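## Task

Using three rods of three different colours (not the green one), lay them flat in one straight line, end to end, with ends touching or nearly touching, so the total length equals the green rod's 8 cm. Lengths by colour in cm: blue 1, magenta 2, grey 3, orange 4, lime 5, purple 6, red 7, green 8, pink 9, turquoise 10. No second train may exist, and every rod outside the train must sit at least one rod-width from it. The result must stay in place without the robot holding it; finish with the grippers open and moved away.

## Robot and tools

Robot: two arms, left_arm and right_arm, each ending in a two-finger parallel gripper. All poses use one scene frame: origin on the table surface midway between the arms, +x pointing out across the table, +z up, and left_arm sitting on the +y side. The arm names do not correspond to image sides. Occasional brief tugs on a held rod or nudges to loose rods can happen.

Gripper geometry: the fingers extend along the gripper's own +z axis and close along its x axis. end_effector_position is the point midway between the pads; the fingertips extend 17.5 mm past it. A pure rotation pivots about that point, which is 25 mm off the last joint's axis toward gripper -y. A flat block protrudes roughly 9 cm from that axis toward gripper -y and rotates with the hand, so watch it near rods and the table.

The 20-number row (used by both motion tools): one row covers both arms. Numbers 1-10 are left_arm: x, y, z (metres, absolute target for end_effector_position in the scene frame), qw, qx, qy, qz (absolute target orientation, w first), then gripper position, force_limit, speed. Numbers 11-20 repeat this for right_arm. The last three of each half are scaled in [-1, 1]. position: +1 fully open (50 mm gap), about -0.65 pads meet, -1 means close until the object stops the fingers. force_limit: -1 about 20 N per pad, 0 about 102 N, +1 about 185 N (actual may exceed by ~17%). speed: pad-gap rate, -1 = 20 mm/s, 0 = 85, +1 = 150. Sending 0 is a real command, so to leave a gripper unchanged repeat its previous three numbers. To keep an arm still, resend exactly its last reported position and quaternion plus its gripper numbers.

execute_actions(actions): a list of actions; each action is a list of 1 to 15 rows, one row per 1/30 s step; a short action repeats its last row until 15 steps are done. An empty list just reports state and images. Each step, the commanded pose is clipped to at most 70 mm and 16 degrees from the measured pose; after an action the arm only continues to its last clipped pose, so long moves need several actions. If any target lies more than 0.6 m from the gripper's current position along any of the gripper's axes, that action is rejected for both arms; if the first action fails this against the last report, or anything is malformed, nothing runs. Repeat the same quaternion every row to hold orientation rather than copying the drifting reported one.

move(target, speed, blocking): target is one 20-number row of absolute poses and finger commands (finger values are applied at the start). Each gripper travels a straight line to its pose; both finish together, taking 0.5 to 10 s (cut off at 10 s). speed is the path's top speed in m/s, 0.002 to 0.5, default 0.25; rotation is capped at twice that in rad/s. Paths ignore obstacles and the other arm, and the hand may lag, wander or overshoot speed near full arm extension. blocking=false returns after 0.5 s; then call wait or stop before sending any new rows or moves. The result adds a move: line with the ending (done, off_target, moving, held, fault), the limits that acted (paced = pose was clipped; held = a check blocked steps, after which motion may be fast) and each gripper's distance from its pose.

wait(seconds): 0 to 10; lets time pass with the last commands held, returning early if a running move ends. stop(): brakes a running move (needs room); fingers keep going. zoom_image(camera, region): camera is cam_head_left, cam_head_right, cam_left_wrist or cam_right_wrist (each 672x504); region is [x0, y0, x1, y1] in pixels from the top-left, at most 504x504. finished_scene(scene): pass the current scene's number to end it for good; the goal must already hold.

Reading results: the state line lists each arm's end_effector_position and end_effector_quat_wxyz (printed position can be off at long reach). Hand target lines give the pose the controller is currently driving toward. A pose unreachable line means the clearance check altered or blocked that arm's command. object_status: 0 moving, 1 stopped while opening, 2 stopped while closing (a grip), 3 reached the commanded position or pads met (usually nothing held). Confirm grips by status 2. Any new position value resets status to 0 briefly. New force_limit or speed only take effect with a position change of at least 0.01; to loosen a grip, open first. Fingers re-close if grip is lost, except after a grip at force_limit -1, where status stays 2 even if the rod is gone. Opening in mm is about (250 - position_measured) x 0.202. Flange force is an approximate external force including held weight.

Cautions: arms are stiff, so aiming even slightly below a firm surface can trigger a fault. A torque fault (joint load limits: waist, shoulder, elbow 152 N m; forearm roll, wrist pitch, wrist roll 38 N m) or a 150 N force fault freezes that arm for 10 s and drops the rest of the call. MOTOR HOT warns of heating from holding loads; OVER-TEMPERATURE FAULT brakes the arm. Keep the arms from hitting each other, never push rods off the table, place rods gently rather than dropping them, and release and lift away before ending.

Each tool is called after "Request:" by a JSON object that holds its "fn" and its "kwargs", one argument or row to a line.

## Session

Request:
{"fn": "execute_actions", "kwargs": {
  "actions": []
}}

Scene clock: 0.00 s.
left_arm: end_effector_position=(+0.4579, +0.5675, +0.2531) position_measured=3 object_status=3 end_effector_quat_wxyz=(-0.272, -0.314, +0.848, -0.330) | right_arm: end_effector_position=(+0.5795, -0.6970, +0.2137) position_measured=3 object_status=3 end_effector_quat_wxyz=(+0.005, +0.643, +0.752, +0.142)
Joint positions: left_arm=[ 0.614  0.658  0.404  0.41  -2.106  1.567] | right_arm=[-0.567  0.61   0.722 -0.276 -1.609  0.63 ]
Joint velocities: left_arm=[ 0.     0.     0.    -0.    -0.     0.001] | right_arm=[-0.     0.     0.    -0.    -0.001  0.   ]
Flange force (N, the push that the arm receives, along the gripper's own x y z axes): no reading
Hand target (left_arm): +0.458, +0.567, +0.253; -0.272, -0.314, +0.848, -0.330
Hand target (right_arm): +0.579, -0.697, +0.214; +0.005, +0.643, +0.752, +0.142

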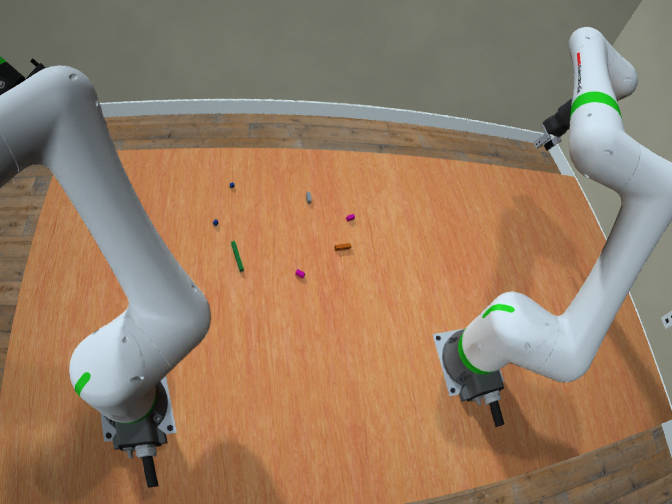

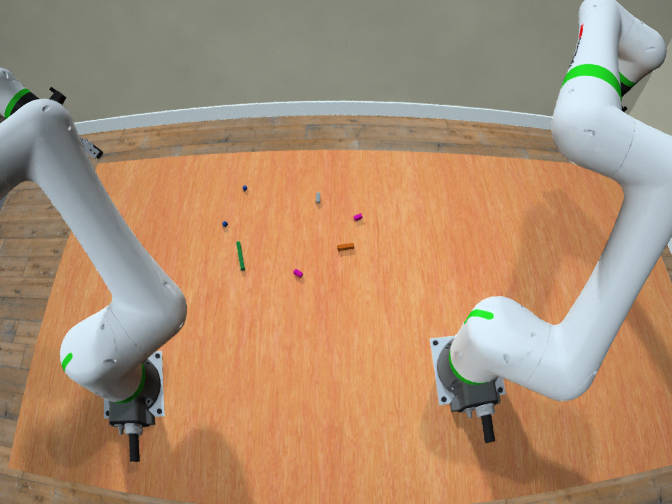

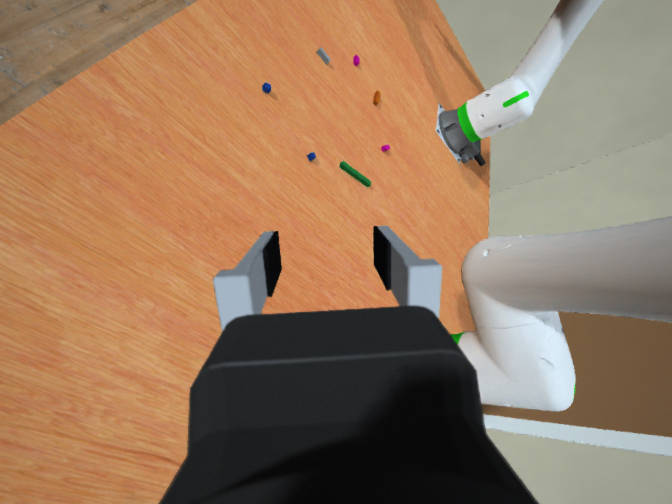

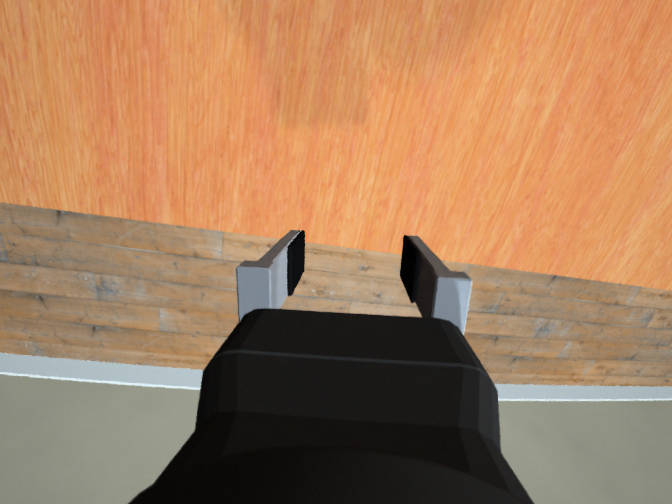

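Request:
{"fn": "move", "kwargs": {
  "target": [0.4,0.2,0.35,0,1,0,0,1,0,0,0.5795,-0.697,0.2137,0.005,0.643,0.752,0.142,1,0,0]
}}

Scene clock: 13.53 s.
left_arm: end_effector_position=(+0.4001, +0.2003, +0.3504) position_measured=3 object_status=3 end_effector_quat_wxyz=(+0.226, +0.911, -0.295, +0.176) | right_arm: end_effector_position=(+0.5795, -0.6970, +0.2137) position_measured=3 object_status=3 end_effector_quat_wxyz=(+0.005, +0.643, +0.752, +0.142)
Joint positions: left_arm=[-0.078 -0.179 -0.24   0.571 -1.374  3.927] | right_arm=[-0.567  0.611  0.723 -0.277 -1.61   0.631]
Joint velocities: left_arm=[ 0.009 -0.016 -0.028  0.023  0.02   0.001] | right_arm=[ 0.    -0.     0.    -0.001  0.001  0.   ]
Flange force (N, the push that the arm receives, along the gripper's own x y z axes): left_arm=[1.2 -3.1 -2.1] | right_arm=[-3.9 2.5 0.5]
Hand target (left_arm): +0.400, +0.200, +0.350; +0.227, +0.911, -0.295, +0.177
Hand target (right_arm): +0.579, -0.697, +0.214; +0.005, +0.643, +0.752, +0.142
Off the commanded pose (left_arm): 0.001 m, 49 deg; orientation clipped at the last step of the last action.
Off the commanded pose (right_arm): 0.000 m, 0 deg.
joint sent to its limit (left arm) — the command would take joint 6 (wrist roll) past its upper limit, so that joint was sent only as far as its limit.
move: off_target (left_arm); limits=paced

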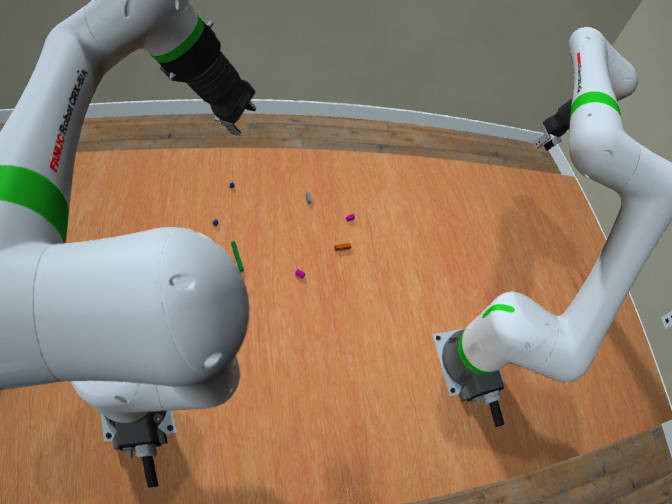

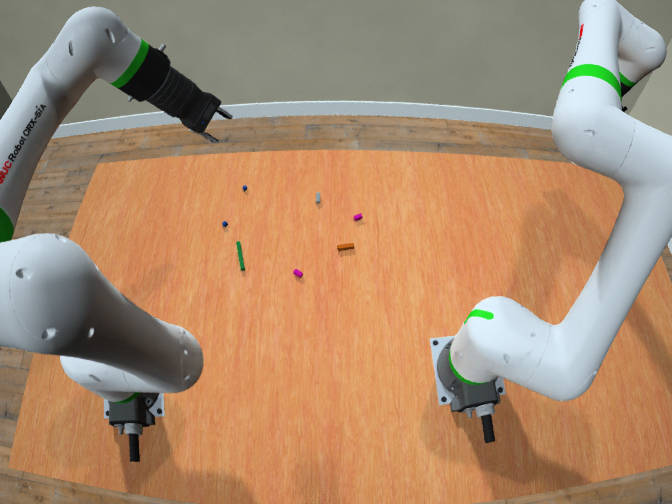

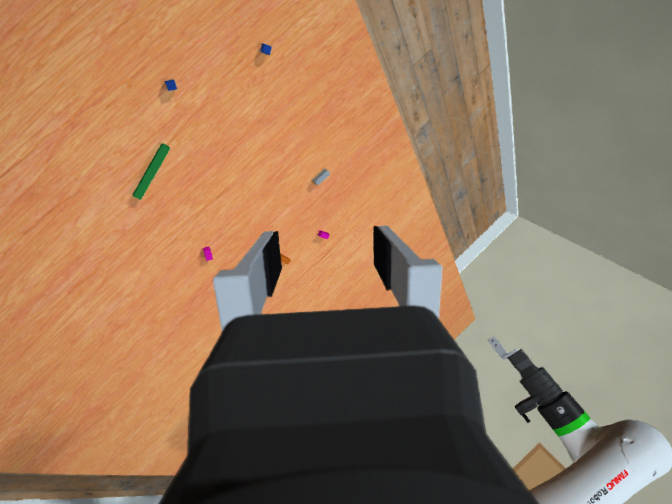

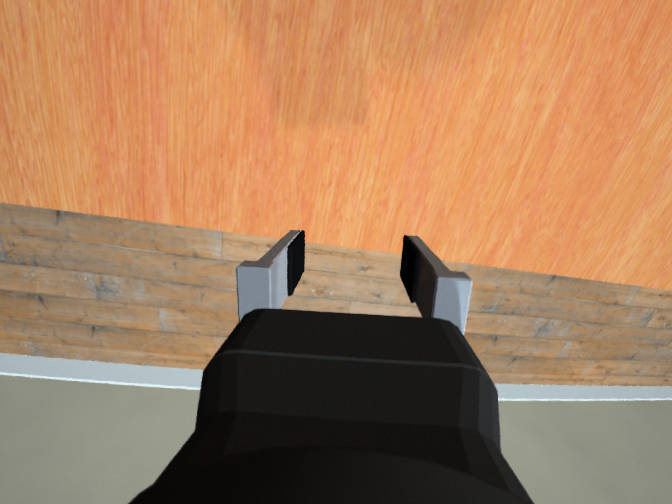

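Request:
{"fn": "move", "kwargs": {
  "target": [0.4,0.2,0.35,0,0,1,0,1,0,0,0.5795,-0.697,0.2137,0.005,0.643,0.752,0.142,1,0,0]
}}

Scene clock: 26.13 s.
left_arm: end_effector_position=(+0.3998, +0.1993, +0.3496) position_measured=3 object_status=3 end_effector_quat_wxyz=(-0.000, +0.001, +1.000, -0.000) | right_arm: end_effector_position=(+0.5795, -0.6970, +0.2137) position_measured=3 object_status=3 end_effector_quat_wxyz=(+0.005, +0.643, +0.752, +0.142)
Joint positions: left_arm=[-0.327  0.127  0.328  0.    -1.772  1.734] | right_arm=[-0.567  0.611  0.723 -0.277 -1.61   0.631]
Joint velocities: left_arm=[ 0.    -0.    -0.003 -0.     0.    -0.002] | right_arm=[ 0.001  0.001  0.    -0.    -0.001  0.   ]
Flange force (N, the push that the arm receives, along the gripper's own x y z axes): left_arm=[-3.1 -0.9 -4.0] | right_arm=[-5.4 4.9 -0.9]
Hand target (left_arm): +0.400, +0.199, +0.349; -0.000, +0.001, +1.000, -0.000
Hand target (right_arm): +0.580, -0.697, +0.214; +0.005, +0.643, +0.752, +0.142
Off the commanded pose (left_arm): 0.001 m, 0 deg.
Off the commanded pose (right_arm): 0.000 m, 0 deg.
move: done

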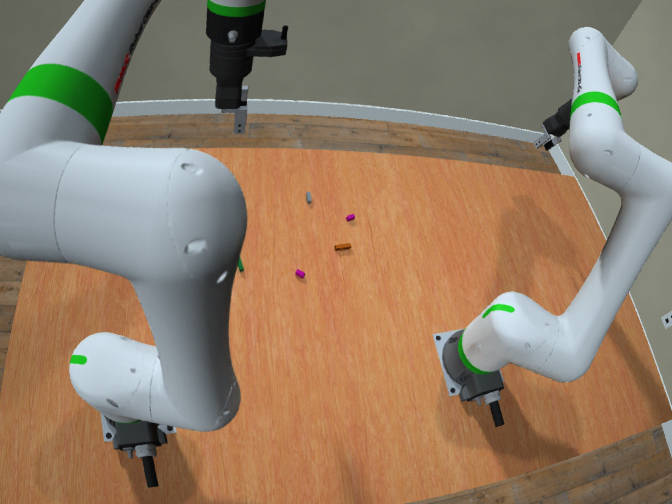

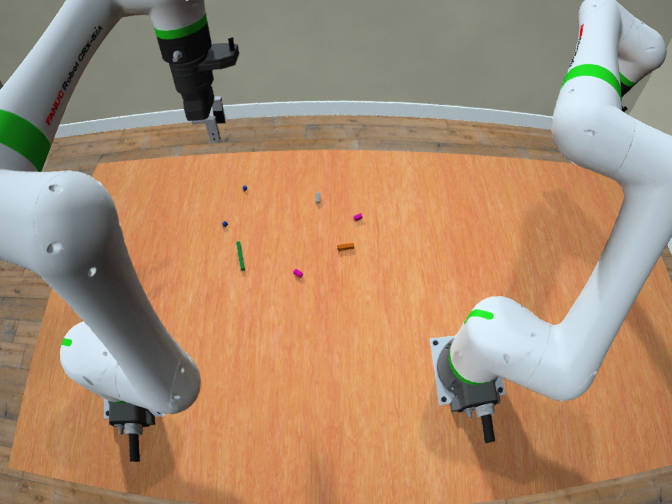

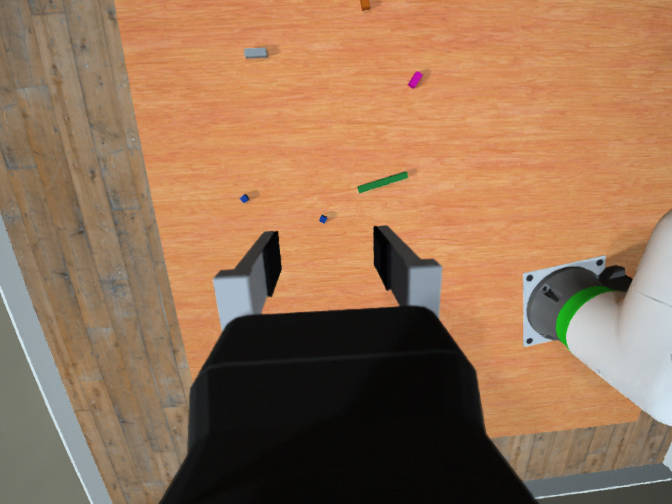

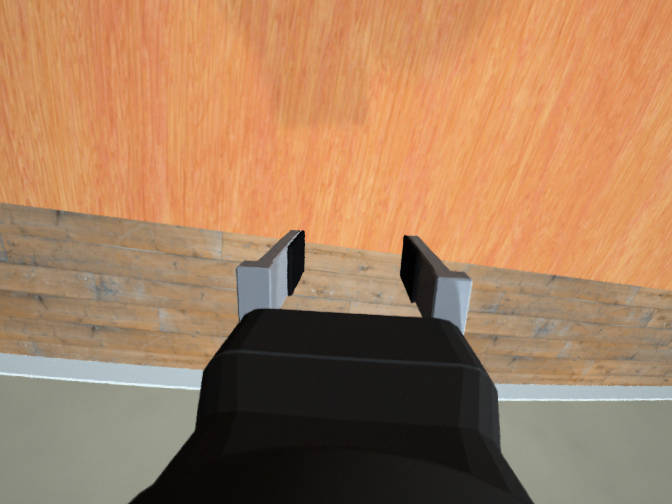

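Request:
{"fn": "move", "kwargs": {
  "target": [0.4,0.1,0.25,0,0,1,0,1,0,0,0.5795,-0.697,0.2137,0.005,0.643,0.752,0.142,1,0,0]
}}

Scene clock: 33.07 s.
left_arm: end_effector_position=(+0.3995, +0.0999, +0.2499) position_measured=3 object_status=3 end_effector_quat_wxyz=(-0.000, -0.000, +1.000, +0.000) | right_arm: end_effector_position=(+0.5795, -0.6970, +0.2137) position_measured=3 object_status=3 end_effector_quat_wxyz=(+0.005, +0.643, +0.752, +0.142)
Joint positions: left_arm=[-0.52   0.232  0.218  0.    -1.557  1.93 ] | right_arm=[-0.567  0.611  0.723 -0.277 -1.61   0.631]
Joint velocities: left_arm=[-0.001  0.001  0.002 -0.     0.     0.002] | right_arm=[-0.     0.001  0.     0.    -0.     0.001]
Flange force (N, the push that the arm receives, along the gripper's own x y z axes): left_arm=[-3.2 -0.7 -3.2] | right_arm=[-4.1 4.8 0.4]
Hand target (left_arm): +0.400, +0.100, +0.250; -0.000, -0.000, +1.000, +0.000
Hand target (right_arm): +0.580, -0.697, +0.214; +0.005, +0.643, +0.752, +0.142
Off the commanded pose (left_arm): 0.000 m, 0 deg.
Off the commanded pose (right_arm): 0.000 m, 0 deg.
move: done

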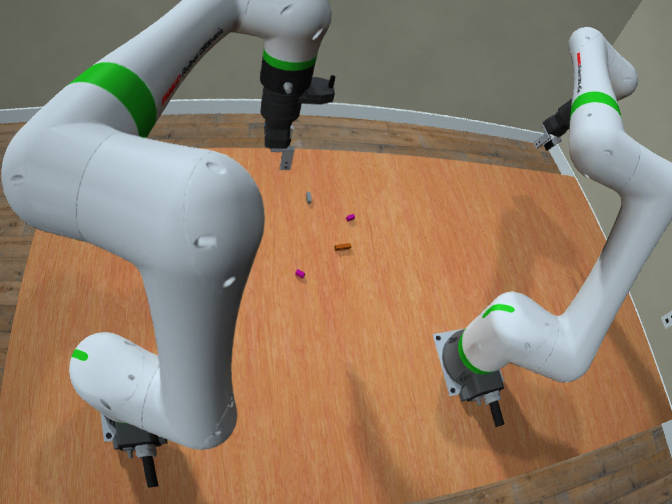

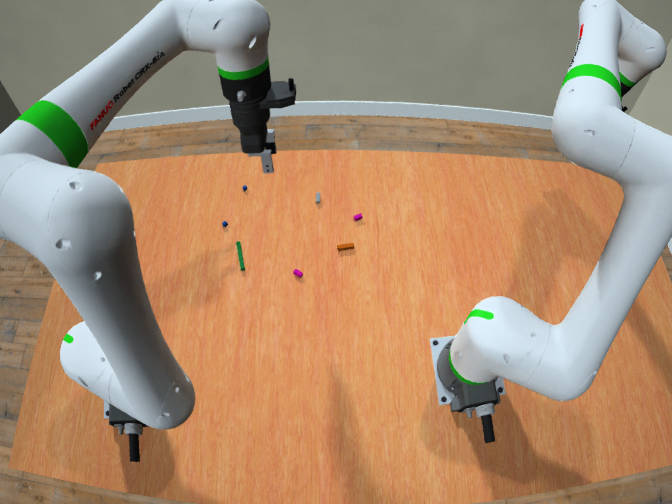

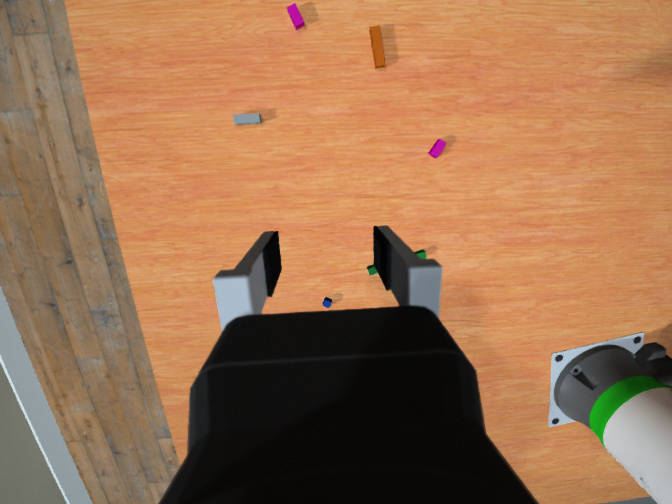

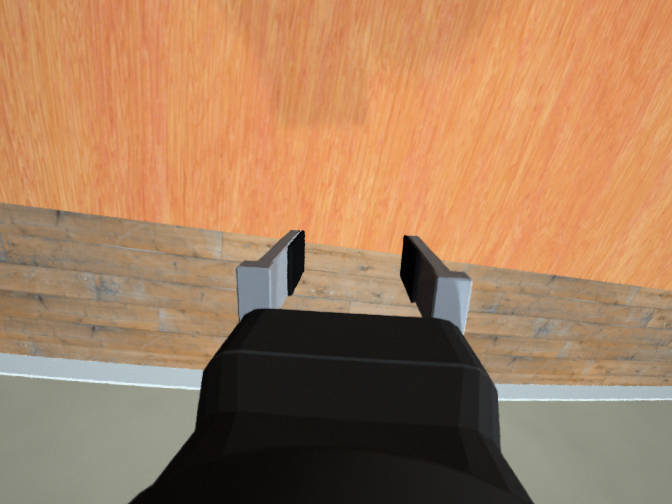

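Request:
{"fn": "move", "kwargs": {
  "target": [0.4,0.17,0.1,0,0,1,0,1,0,0,0.5795,-0.697,0.2137,0.005,0.643,0.752,0.142,1,0,0]
}}

Scene clock: 55.53 s.
left_arm: end_effector_position=(+0.3999, +0.1702, +0.1002) position_measured=3 object_status=3 end_effector_quat_wxyz=(+0.000, -0.000, +1.000, +0.000) | right_arm: end_effector_position=(+0.5795, -0.6970, +0.2137) position_measured=3 object_status=3 end_effector_quat_wxyz=(+0.005, +0.643, +0.752, +0.142)
Joint positions: left_arm=[-0.387  0.213 -0.162 -0.    -1.195  1.797] | right_arm=[-0.567  0.611  0.723 -0.277 -1.61   0.631]
Joint velocities: left_arm=[-0.001  0.001 -0.001 -0.     0.001  0.   ] | right_arm=[ 0.001  0.     0.    -0.002 -0.001 -0.001]
Flange force (N, the push that the arm receives, along the gripper's own x y z axes): left_arm=[-2.0 -2.1 -1.6] | right_arm=[-1.9 -0.6 0.3]
Hand target (left_arm): +0.400, +0.170, +0.100; +0.000, -0.000, +1.000, +0.000
Hand target (right_arm): +0.580, -0.697, +0.214; +0.005, +0.643, +0.752, +0.142
Off the commanded pose (left_arm): 0.000 m, 0 deg.
Off the commanded pose (right_arm): 0.000 m, 0 deg.
move: done

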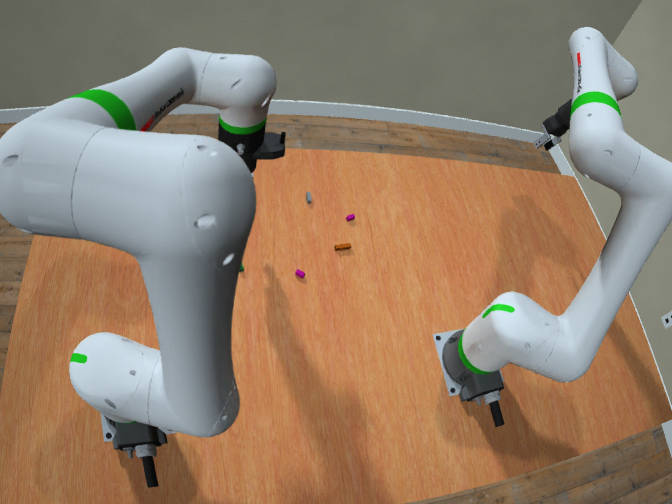

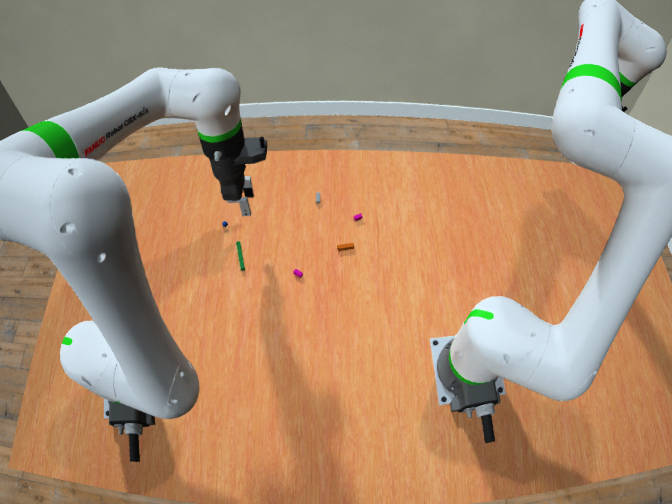

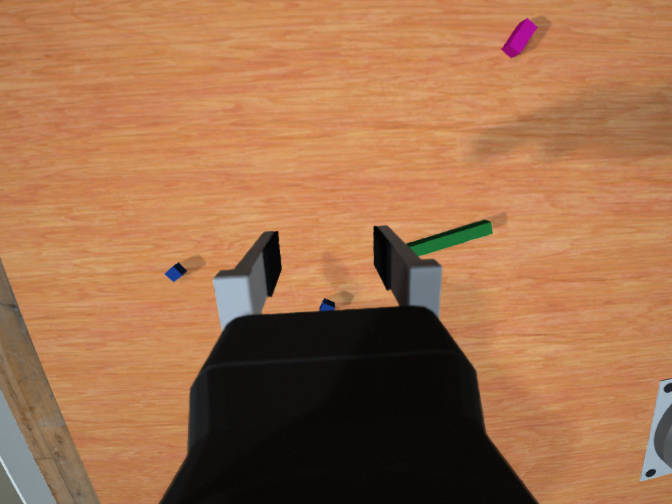

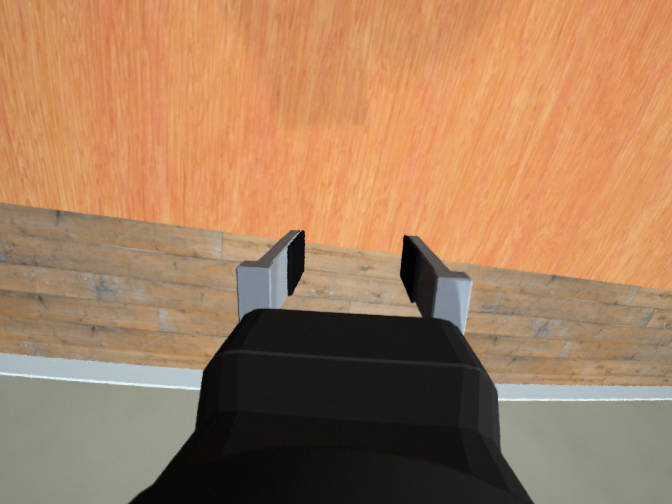

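Request:
{"fn": "move", "kwargs": {
  "target": [0.4,0.245,0.06,0,0,1,0,1,0,0,0.5795,-0.697,0.2137,0.005,0.643,0.752,0.142,1,0,0]
}}

Scene clock: 75.90 s.
left_arm: end_effector_position=(+0.4001, +0.2451, +0.0601) position_measured=3 object_status=3 end_effector_quat_wxyz=(+0.000, -0.000, +1.000, +0.000) | right_arm: end_effector_position=(+0.5795, -0.6970, +0.2137) position_measured=3 object_status=3 end_effector_quat_wxyz=(+0.005, +0.643, +0.752, +0.142)
Joint positions: left_arm=[-0.229  0.183 -0.3   -0.    -1.087  1.639] | right_arm=[-0.567  0.611  0.723 -0.277 -1.61   0.631]
Joint velocities: left_arm=[ 0.001 -0.     0.001  0.     0.    -0.001] | right_arm=[ 0.002 -0.001 -0.     0.    -0.     0.   ]
Flange force (N, the push that the arm receives, along the gripper's own x y z axes): left_arm=[-1.6 -0.6 -1.1] | right_arm=[-1.5 0.6 1.4]
Hand target (left_arm): +0.400, +0.245, +0.060; +0.000, -0.000, +1.000, +0.000
Hand target (right_arm): +0.580, -0.697, +0.214; +0.005, +0.643, +0.752, +0.142
Off the commanded pose (left_arm): 0.000 m, 0 deg.
Off the commanded pose (right_arm): 0.000 m, 0 deg.
move: done

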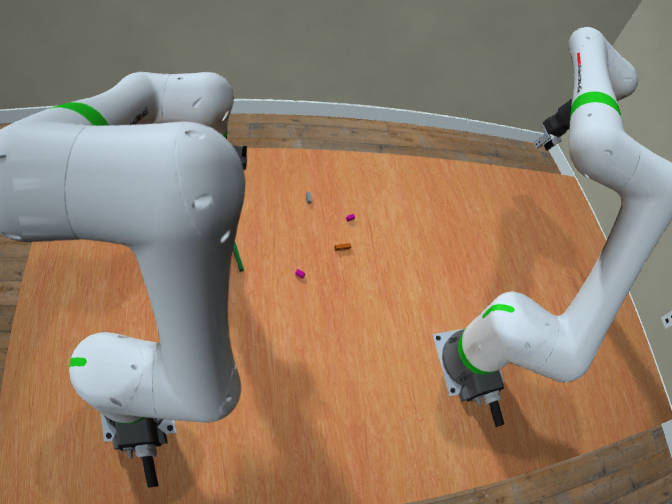

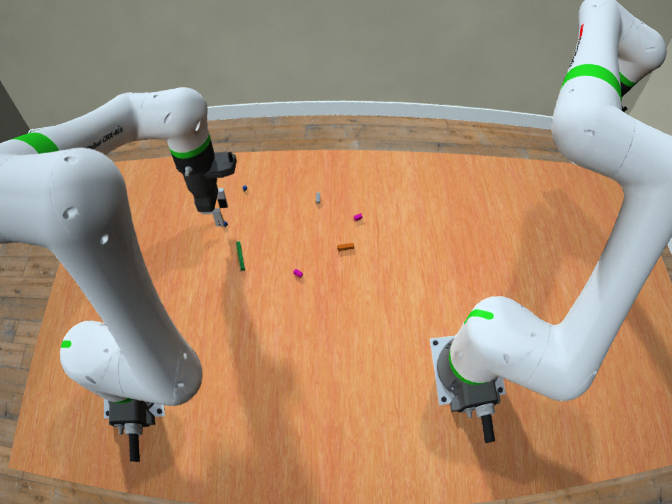

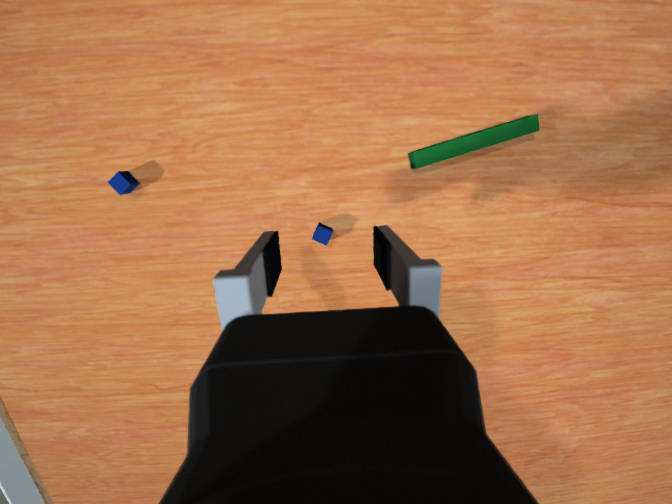

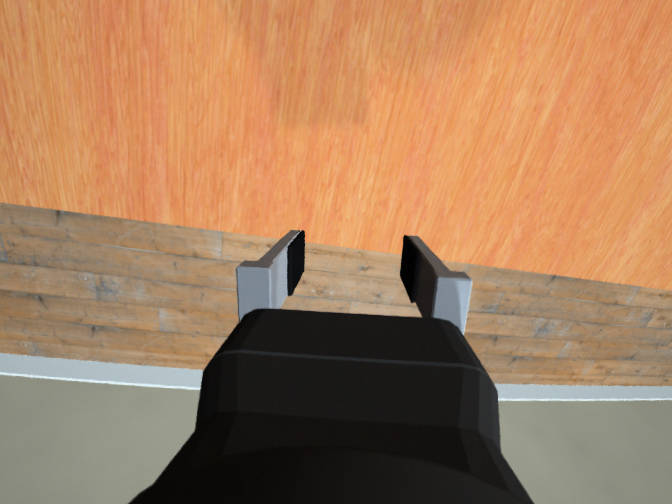

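Request:
{"fn": "move", "kwargs": {
  "target": [0.402,0.25,0.03,0,0,1,0,0.2,-0.8,0,0.5795,-0.697,0.2137,0.005,0.643,0.752,0.142,1,0,0],
  "speed": 0.05
}}

Request:
{"fn": "zoom_image", "kwargs": {
  "camera": "cam_left_wrist",
  "region": [200,150,460,350]
}}

Scene clock: 99.20 s.
left_arm: end_effector_position=(+0.4019, +0.2501, +0.0300) position_measured=123 object_status=3 end_effector_quat_wxyz=(+0.000, -0.000, +1.000, +0.000) | right_arm: end_effector_position=(+0.5795, -0.6970, +0.2137) position_measured=3 object_status=3 end_effector_quat_wxyz=(+0.005, +0.643, +0.752, +0.142)
Joint positions: left_arm=[-0.218  0.222 -0.334 -0.    -1.015  1.628] | right_arm=[-0.567  0.611  0.723 -0.277 -1.61   0.631]
Joint velocities: left_arm=[0.001 0.    0.    0.001 0.    0.001] | right_arm=[-0.001 -0.001 -0.     0.     0.     0.   ]
Flange force (N, the push that the arm receives, along the gripper's own x y z axes): left_arm=[-3.3 -1.0 -0.6] | right_arm=[-6.5 7.0 -1.9]
Hand target (left_arm): +0.402, +0.250, +0.030; +0.000, -0.000, +1.000, +0.000
Hand target (right_arm): +0.580, -0.697, +0.214; +0.005, +0.643, +0.752, +0.142
Off the commanded pose (left_arm): 0.000 m, 0 deg.
Off the commanded pose (right_arm): 0.000 m, 0 deg.
move: done

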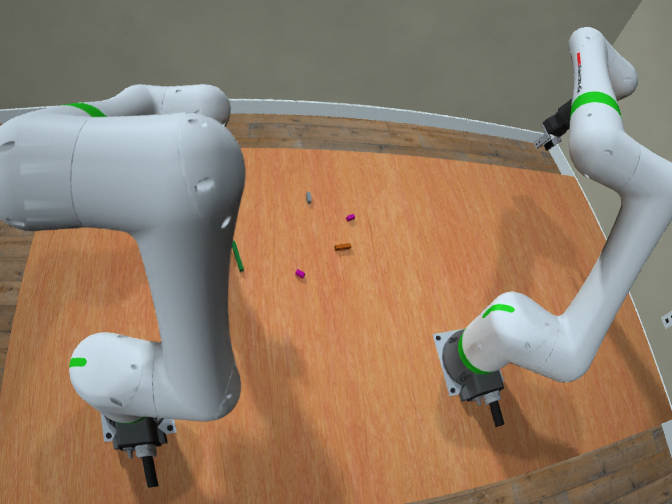

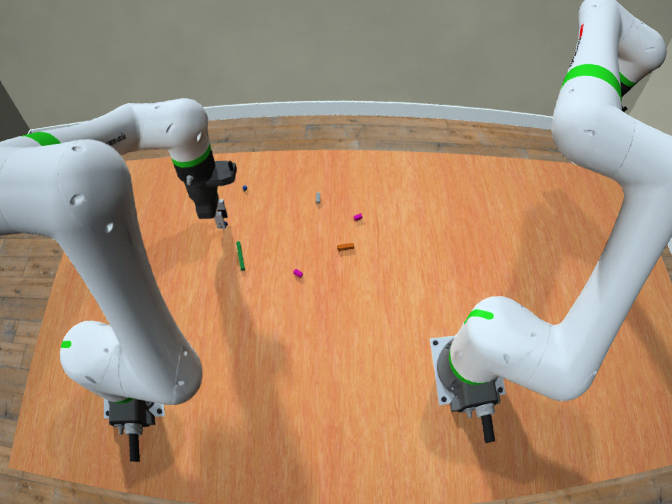

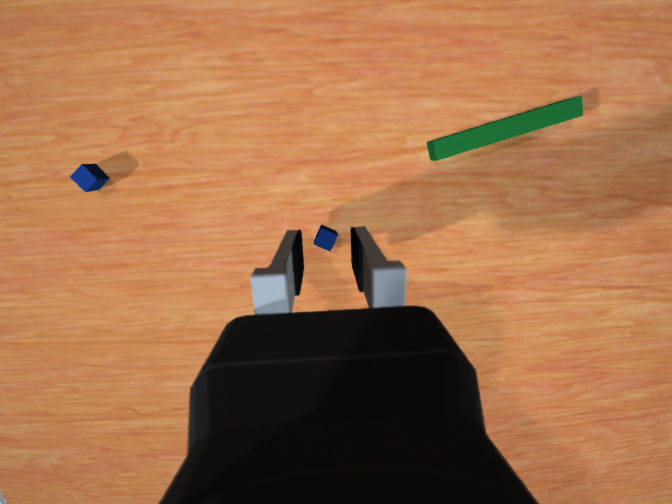

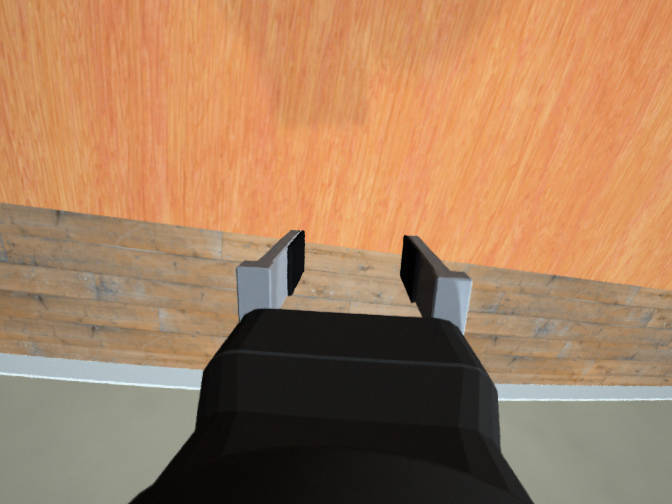

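Region (200, 150, 460, 350) of cam_left_wrist's 672x504 image, scaled by 1.938, with more detail than that image has; it fills the top 388 rows of this view, and the rest is white.

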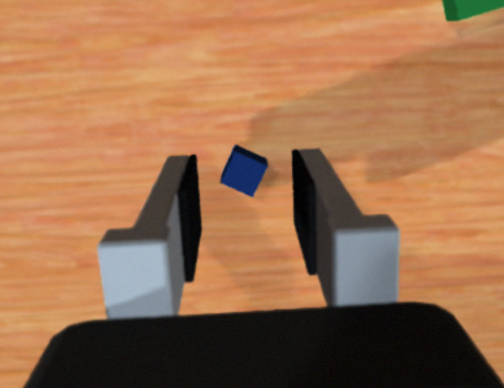

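Request:
{"fn": "execute_actions", "kwargs": {
  "actions": [
    [[0.402,0.247,0.03,0,0.199,0.98,0,0.2,-0.8,0,0.5795,-0.697,0.2137,0.005,0.643,0.752,0.142,1,0,0]],
    [[0.402,0.247,0.03,0,0.199,0.98,0,0.2,-0.8,0,0.5795,-0.697,0.2137,0.005,0.643,0.752,0.142,1,0,0]],
    [[0.402,0.247,0.021,0,0.199,0.98,0,0.2,-0.8,0,0.5795,-0.697,0.2137,0.005,0.643,0.752,0.142,1,0,0]],
    [[0.402,0.247,0.021,0,0.199,0.98,0,0.2,-0.8,0,0.5795,-0.697,0.2137,0.005,0.643,0.752,0.142,1,0,0]]
  ]
}}

Scene clock: 116.17 s.
left_arm: end_effector_position=(+0.4020, +0.2470, +0.0210) position_measured=123 object_status=3 end_effector_quat_wxyz=(-0.000, +0.199, +0.980, +0.000) | right_arm: end_effector_position=(+0.5795, -0.6970, +0.2137) position_measured=3 object_status=3 end_effector_quat_wxyz=(+0.005, +0.643, +0.752, +0.142)
Joint positions: left_arm=[-0.228  0.259 -0.312 -0.    -1.     1.236] | right_arm=[-0.567  0.611  0.723 -0.277 -1.61   0.631]
Joint velocities: left_arm=[-0.001 -0.    -0.    -0.     0.     0.   ] | right_arm=[ 0.001 -0.001  0.     0.     0.001  0.001]
Flange force (N, the push that the arm receives, along the gripper's own x y z axes): left_arm=[-1.9 2.8 -1.0] | right_arm=[-10.6 7.3 -1.7]
Flange force at the end of the 1st action (N, along the gripper's axes at the end of the call): left_arm=[-6.0 2.6 -2.0] | right_arm=[-2.5 1.1 1.5]
Flange force at the end of the 2nd action (N, along the gripper's axes at the end of the call): left_arm=[-3.1 -0.3 -1.3] | right_arm=[-4.4 2.9 -0.5]
Flange force at the end of the 3rd action (N, along the gripper's axes at the end of the call): left_arm=[-4.6 1.2 -1.2] | right_arm=[-0.6 0.5 2.0]
Hand target (left_arm): +0.402, +0.247, +0.021; +0.000, +0.199, +0.980, +0.000
Hand target (right_arm): +0.580, -0.697, +0.214; +0.005, +0.643, +0.752, +0.142
Off the commanded pose (left_arm): 0.000 m, 0 deg.
Off the commanded pose (right_arm): 0.000 m, 0 deg.

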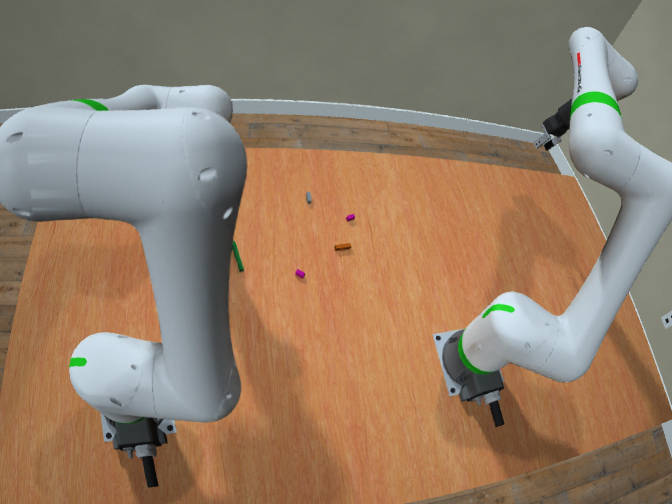

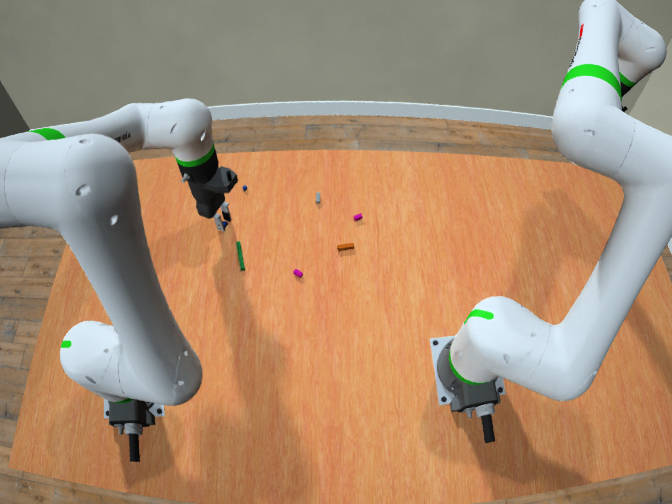

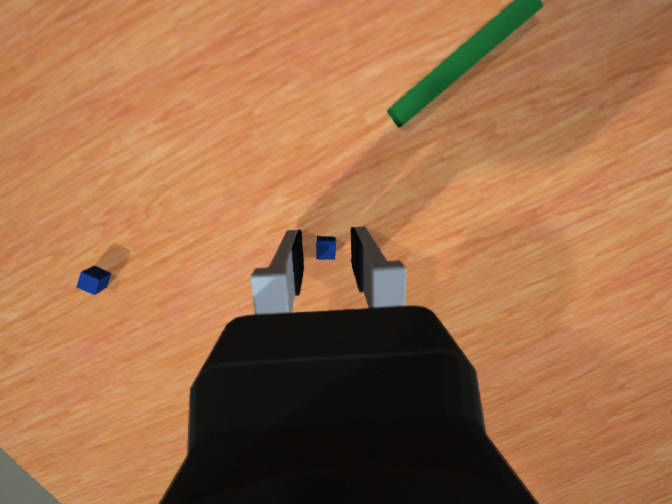

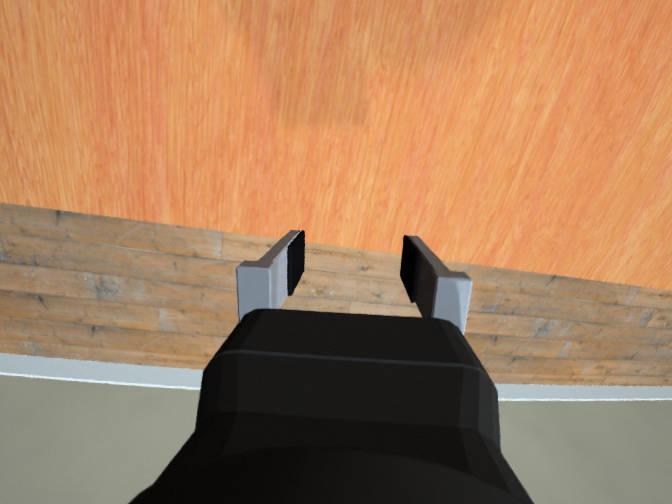

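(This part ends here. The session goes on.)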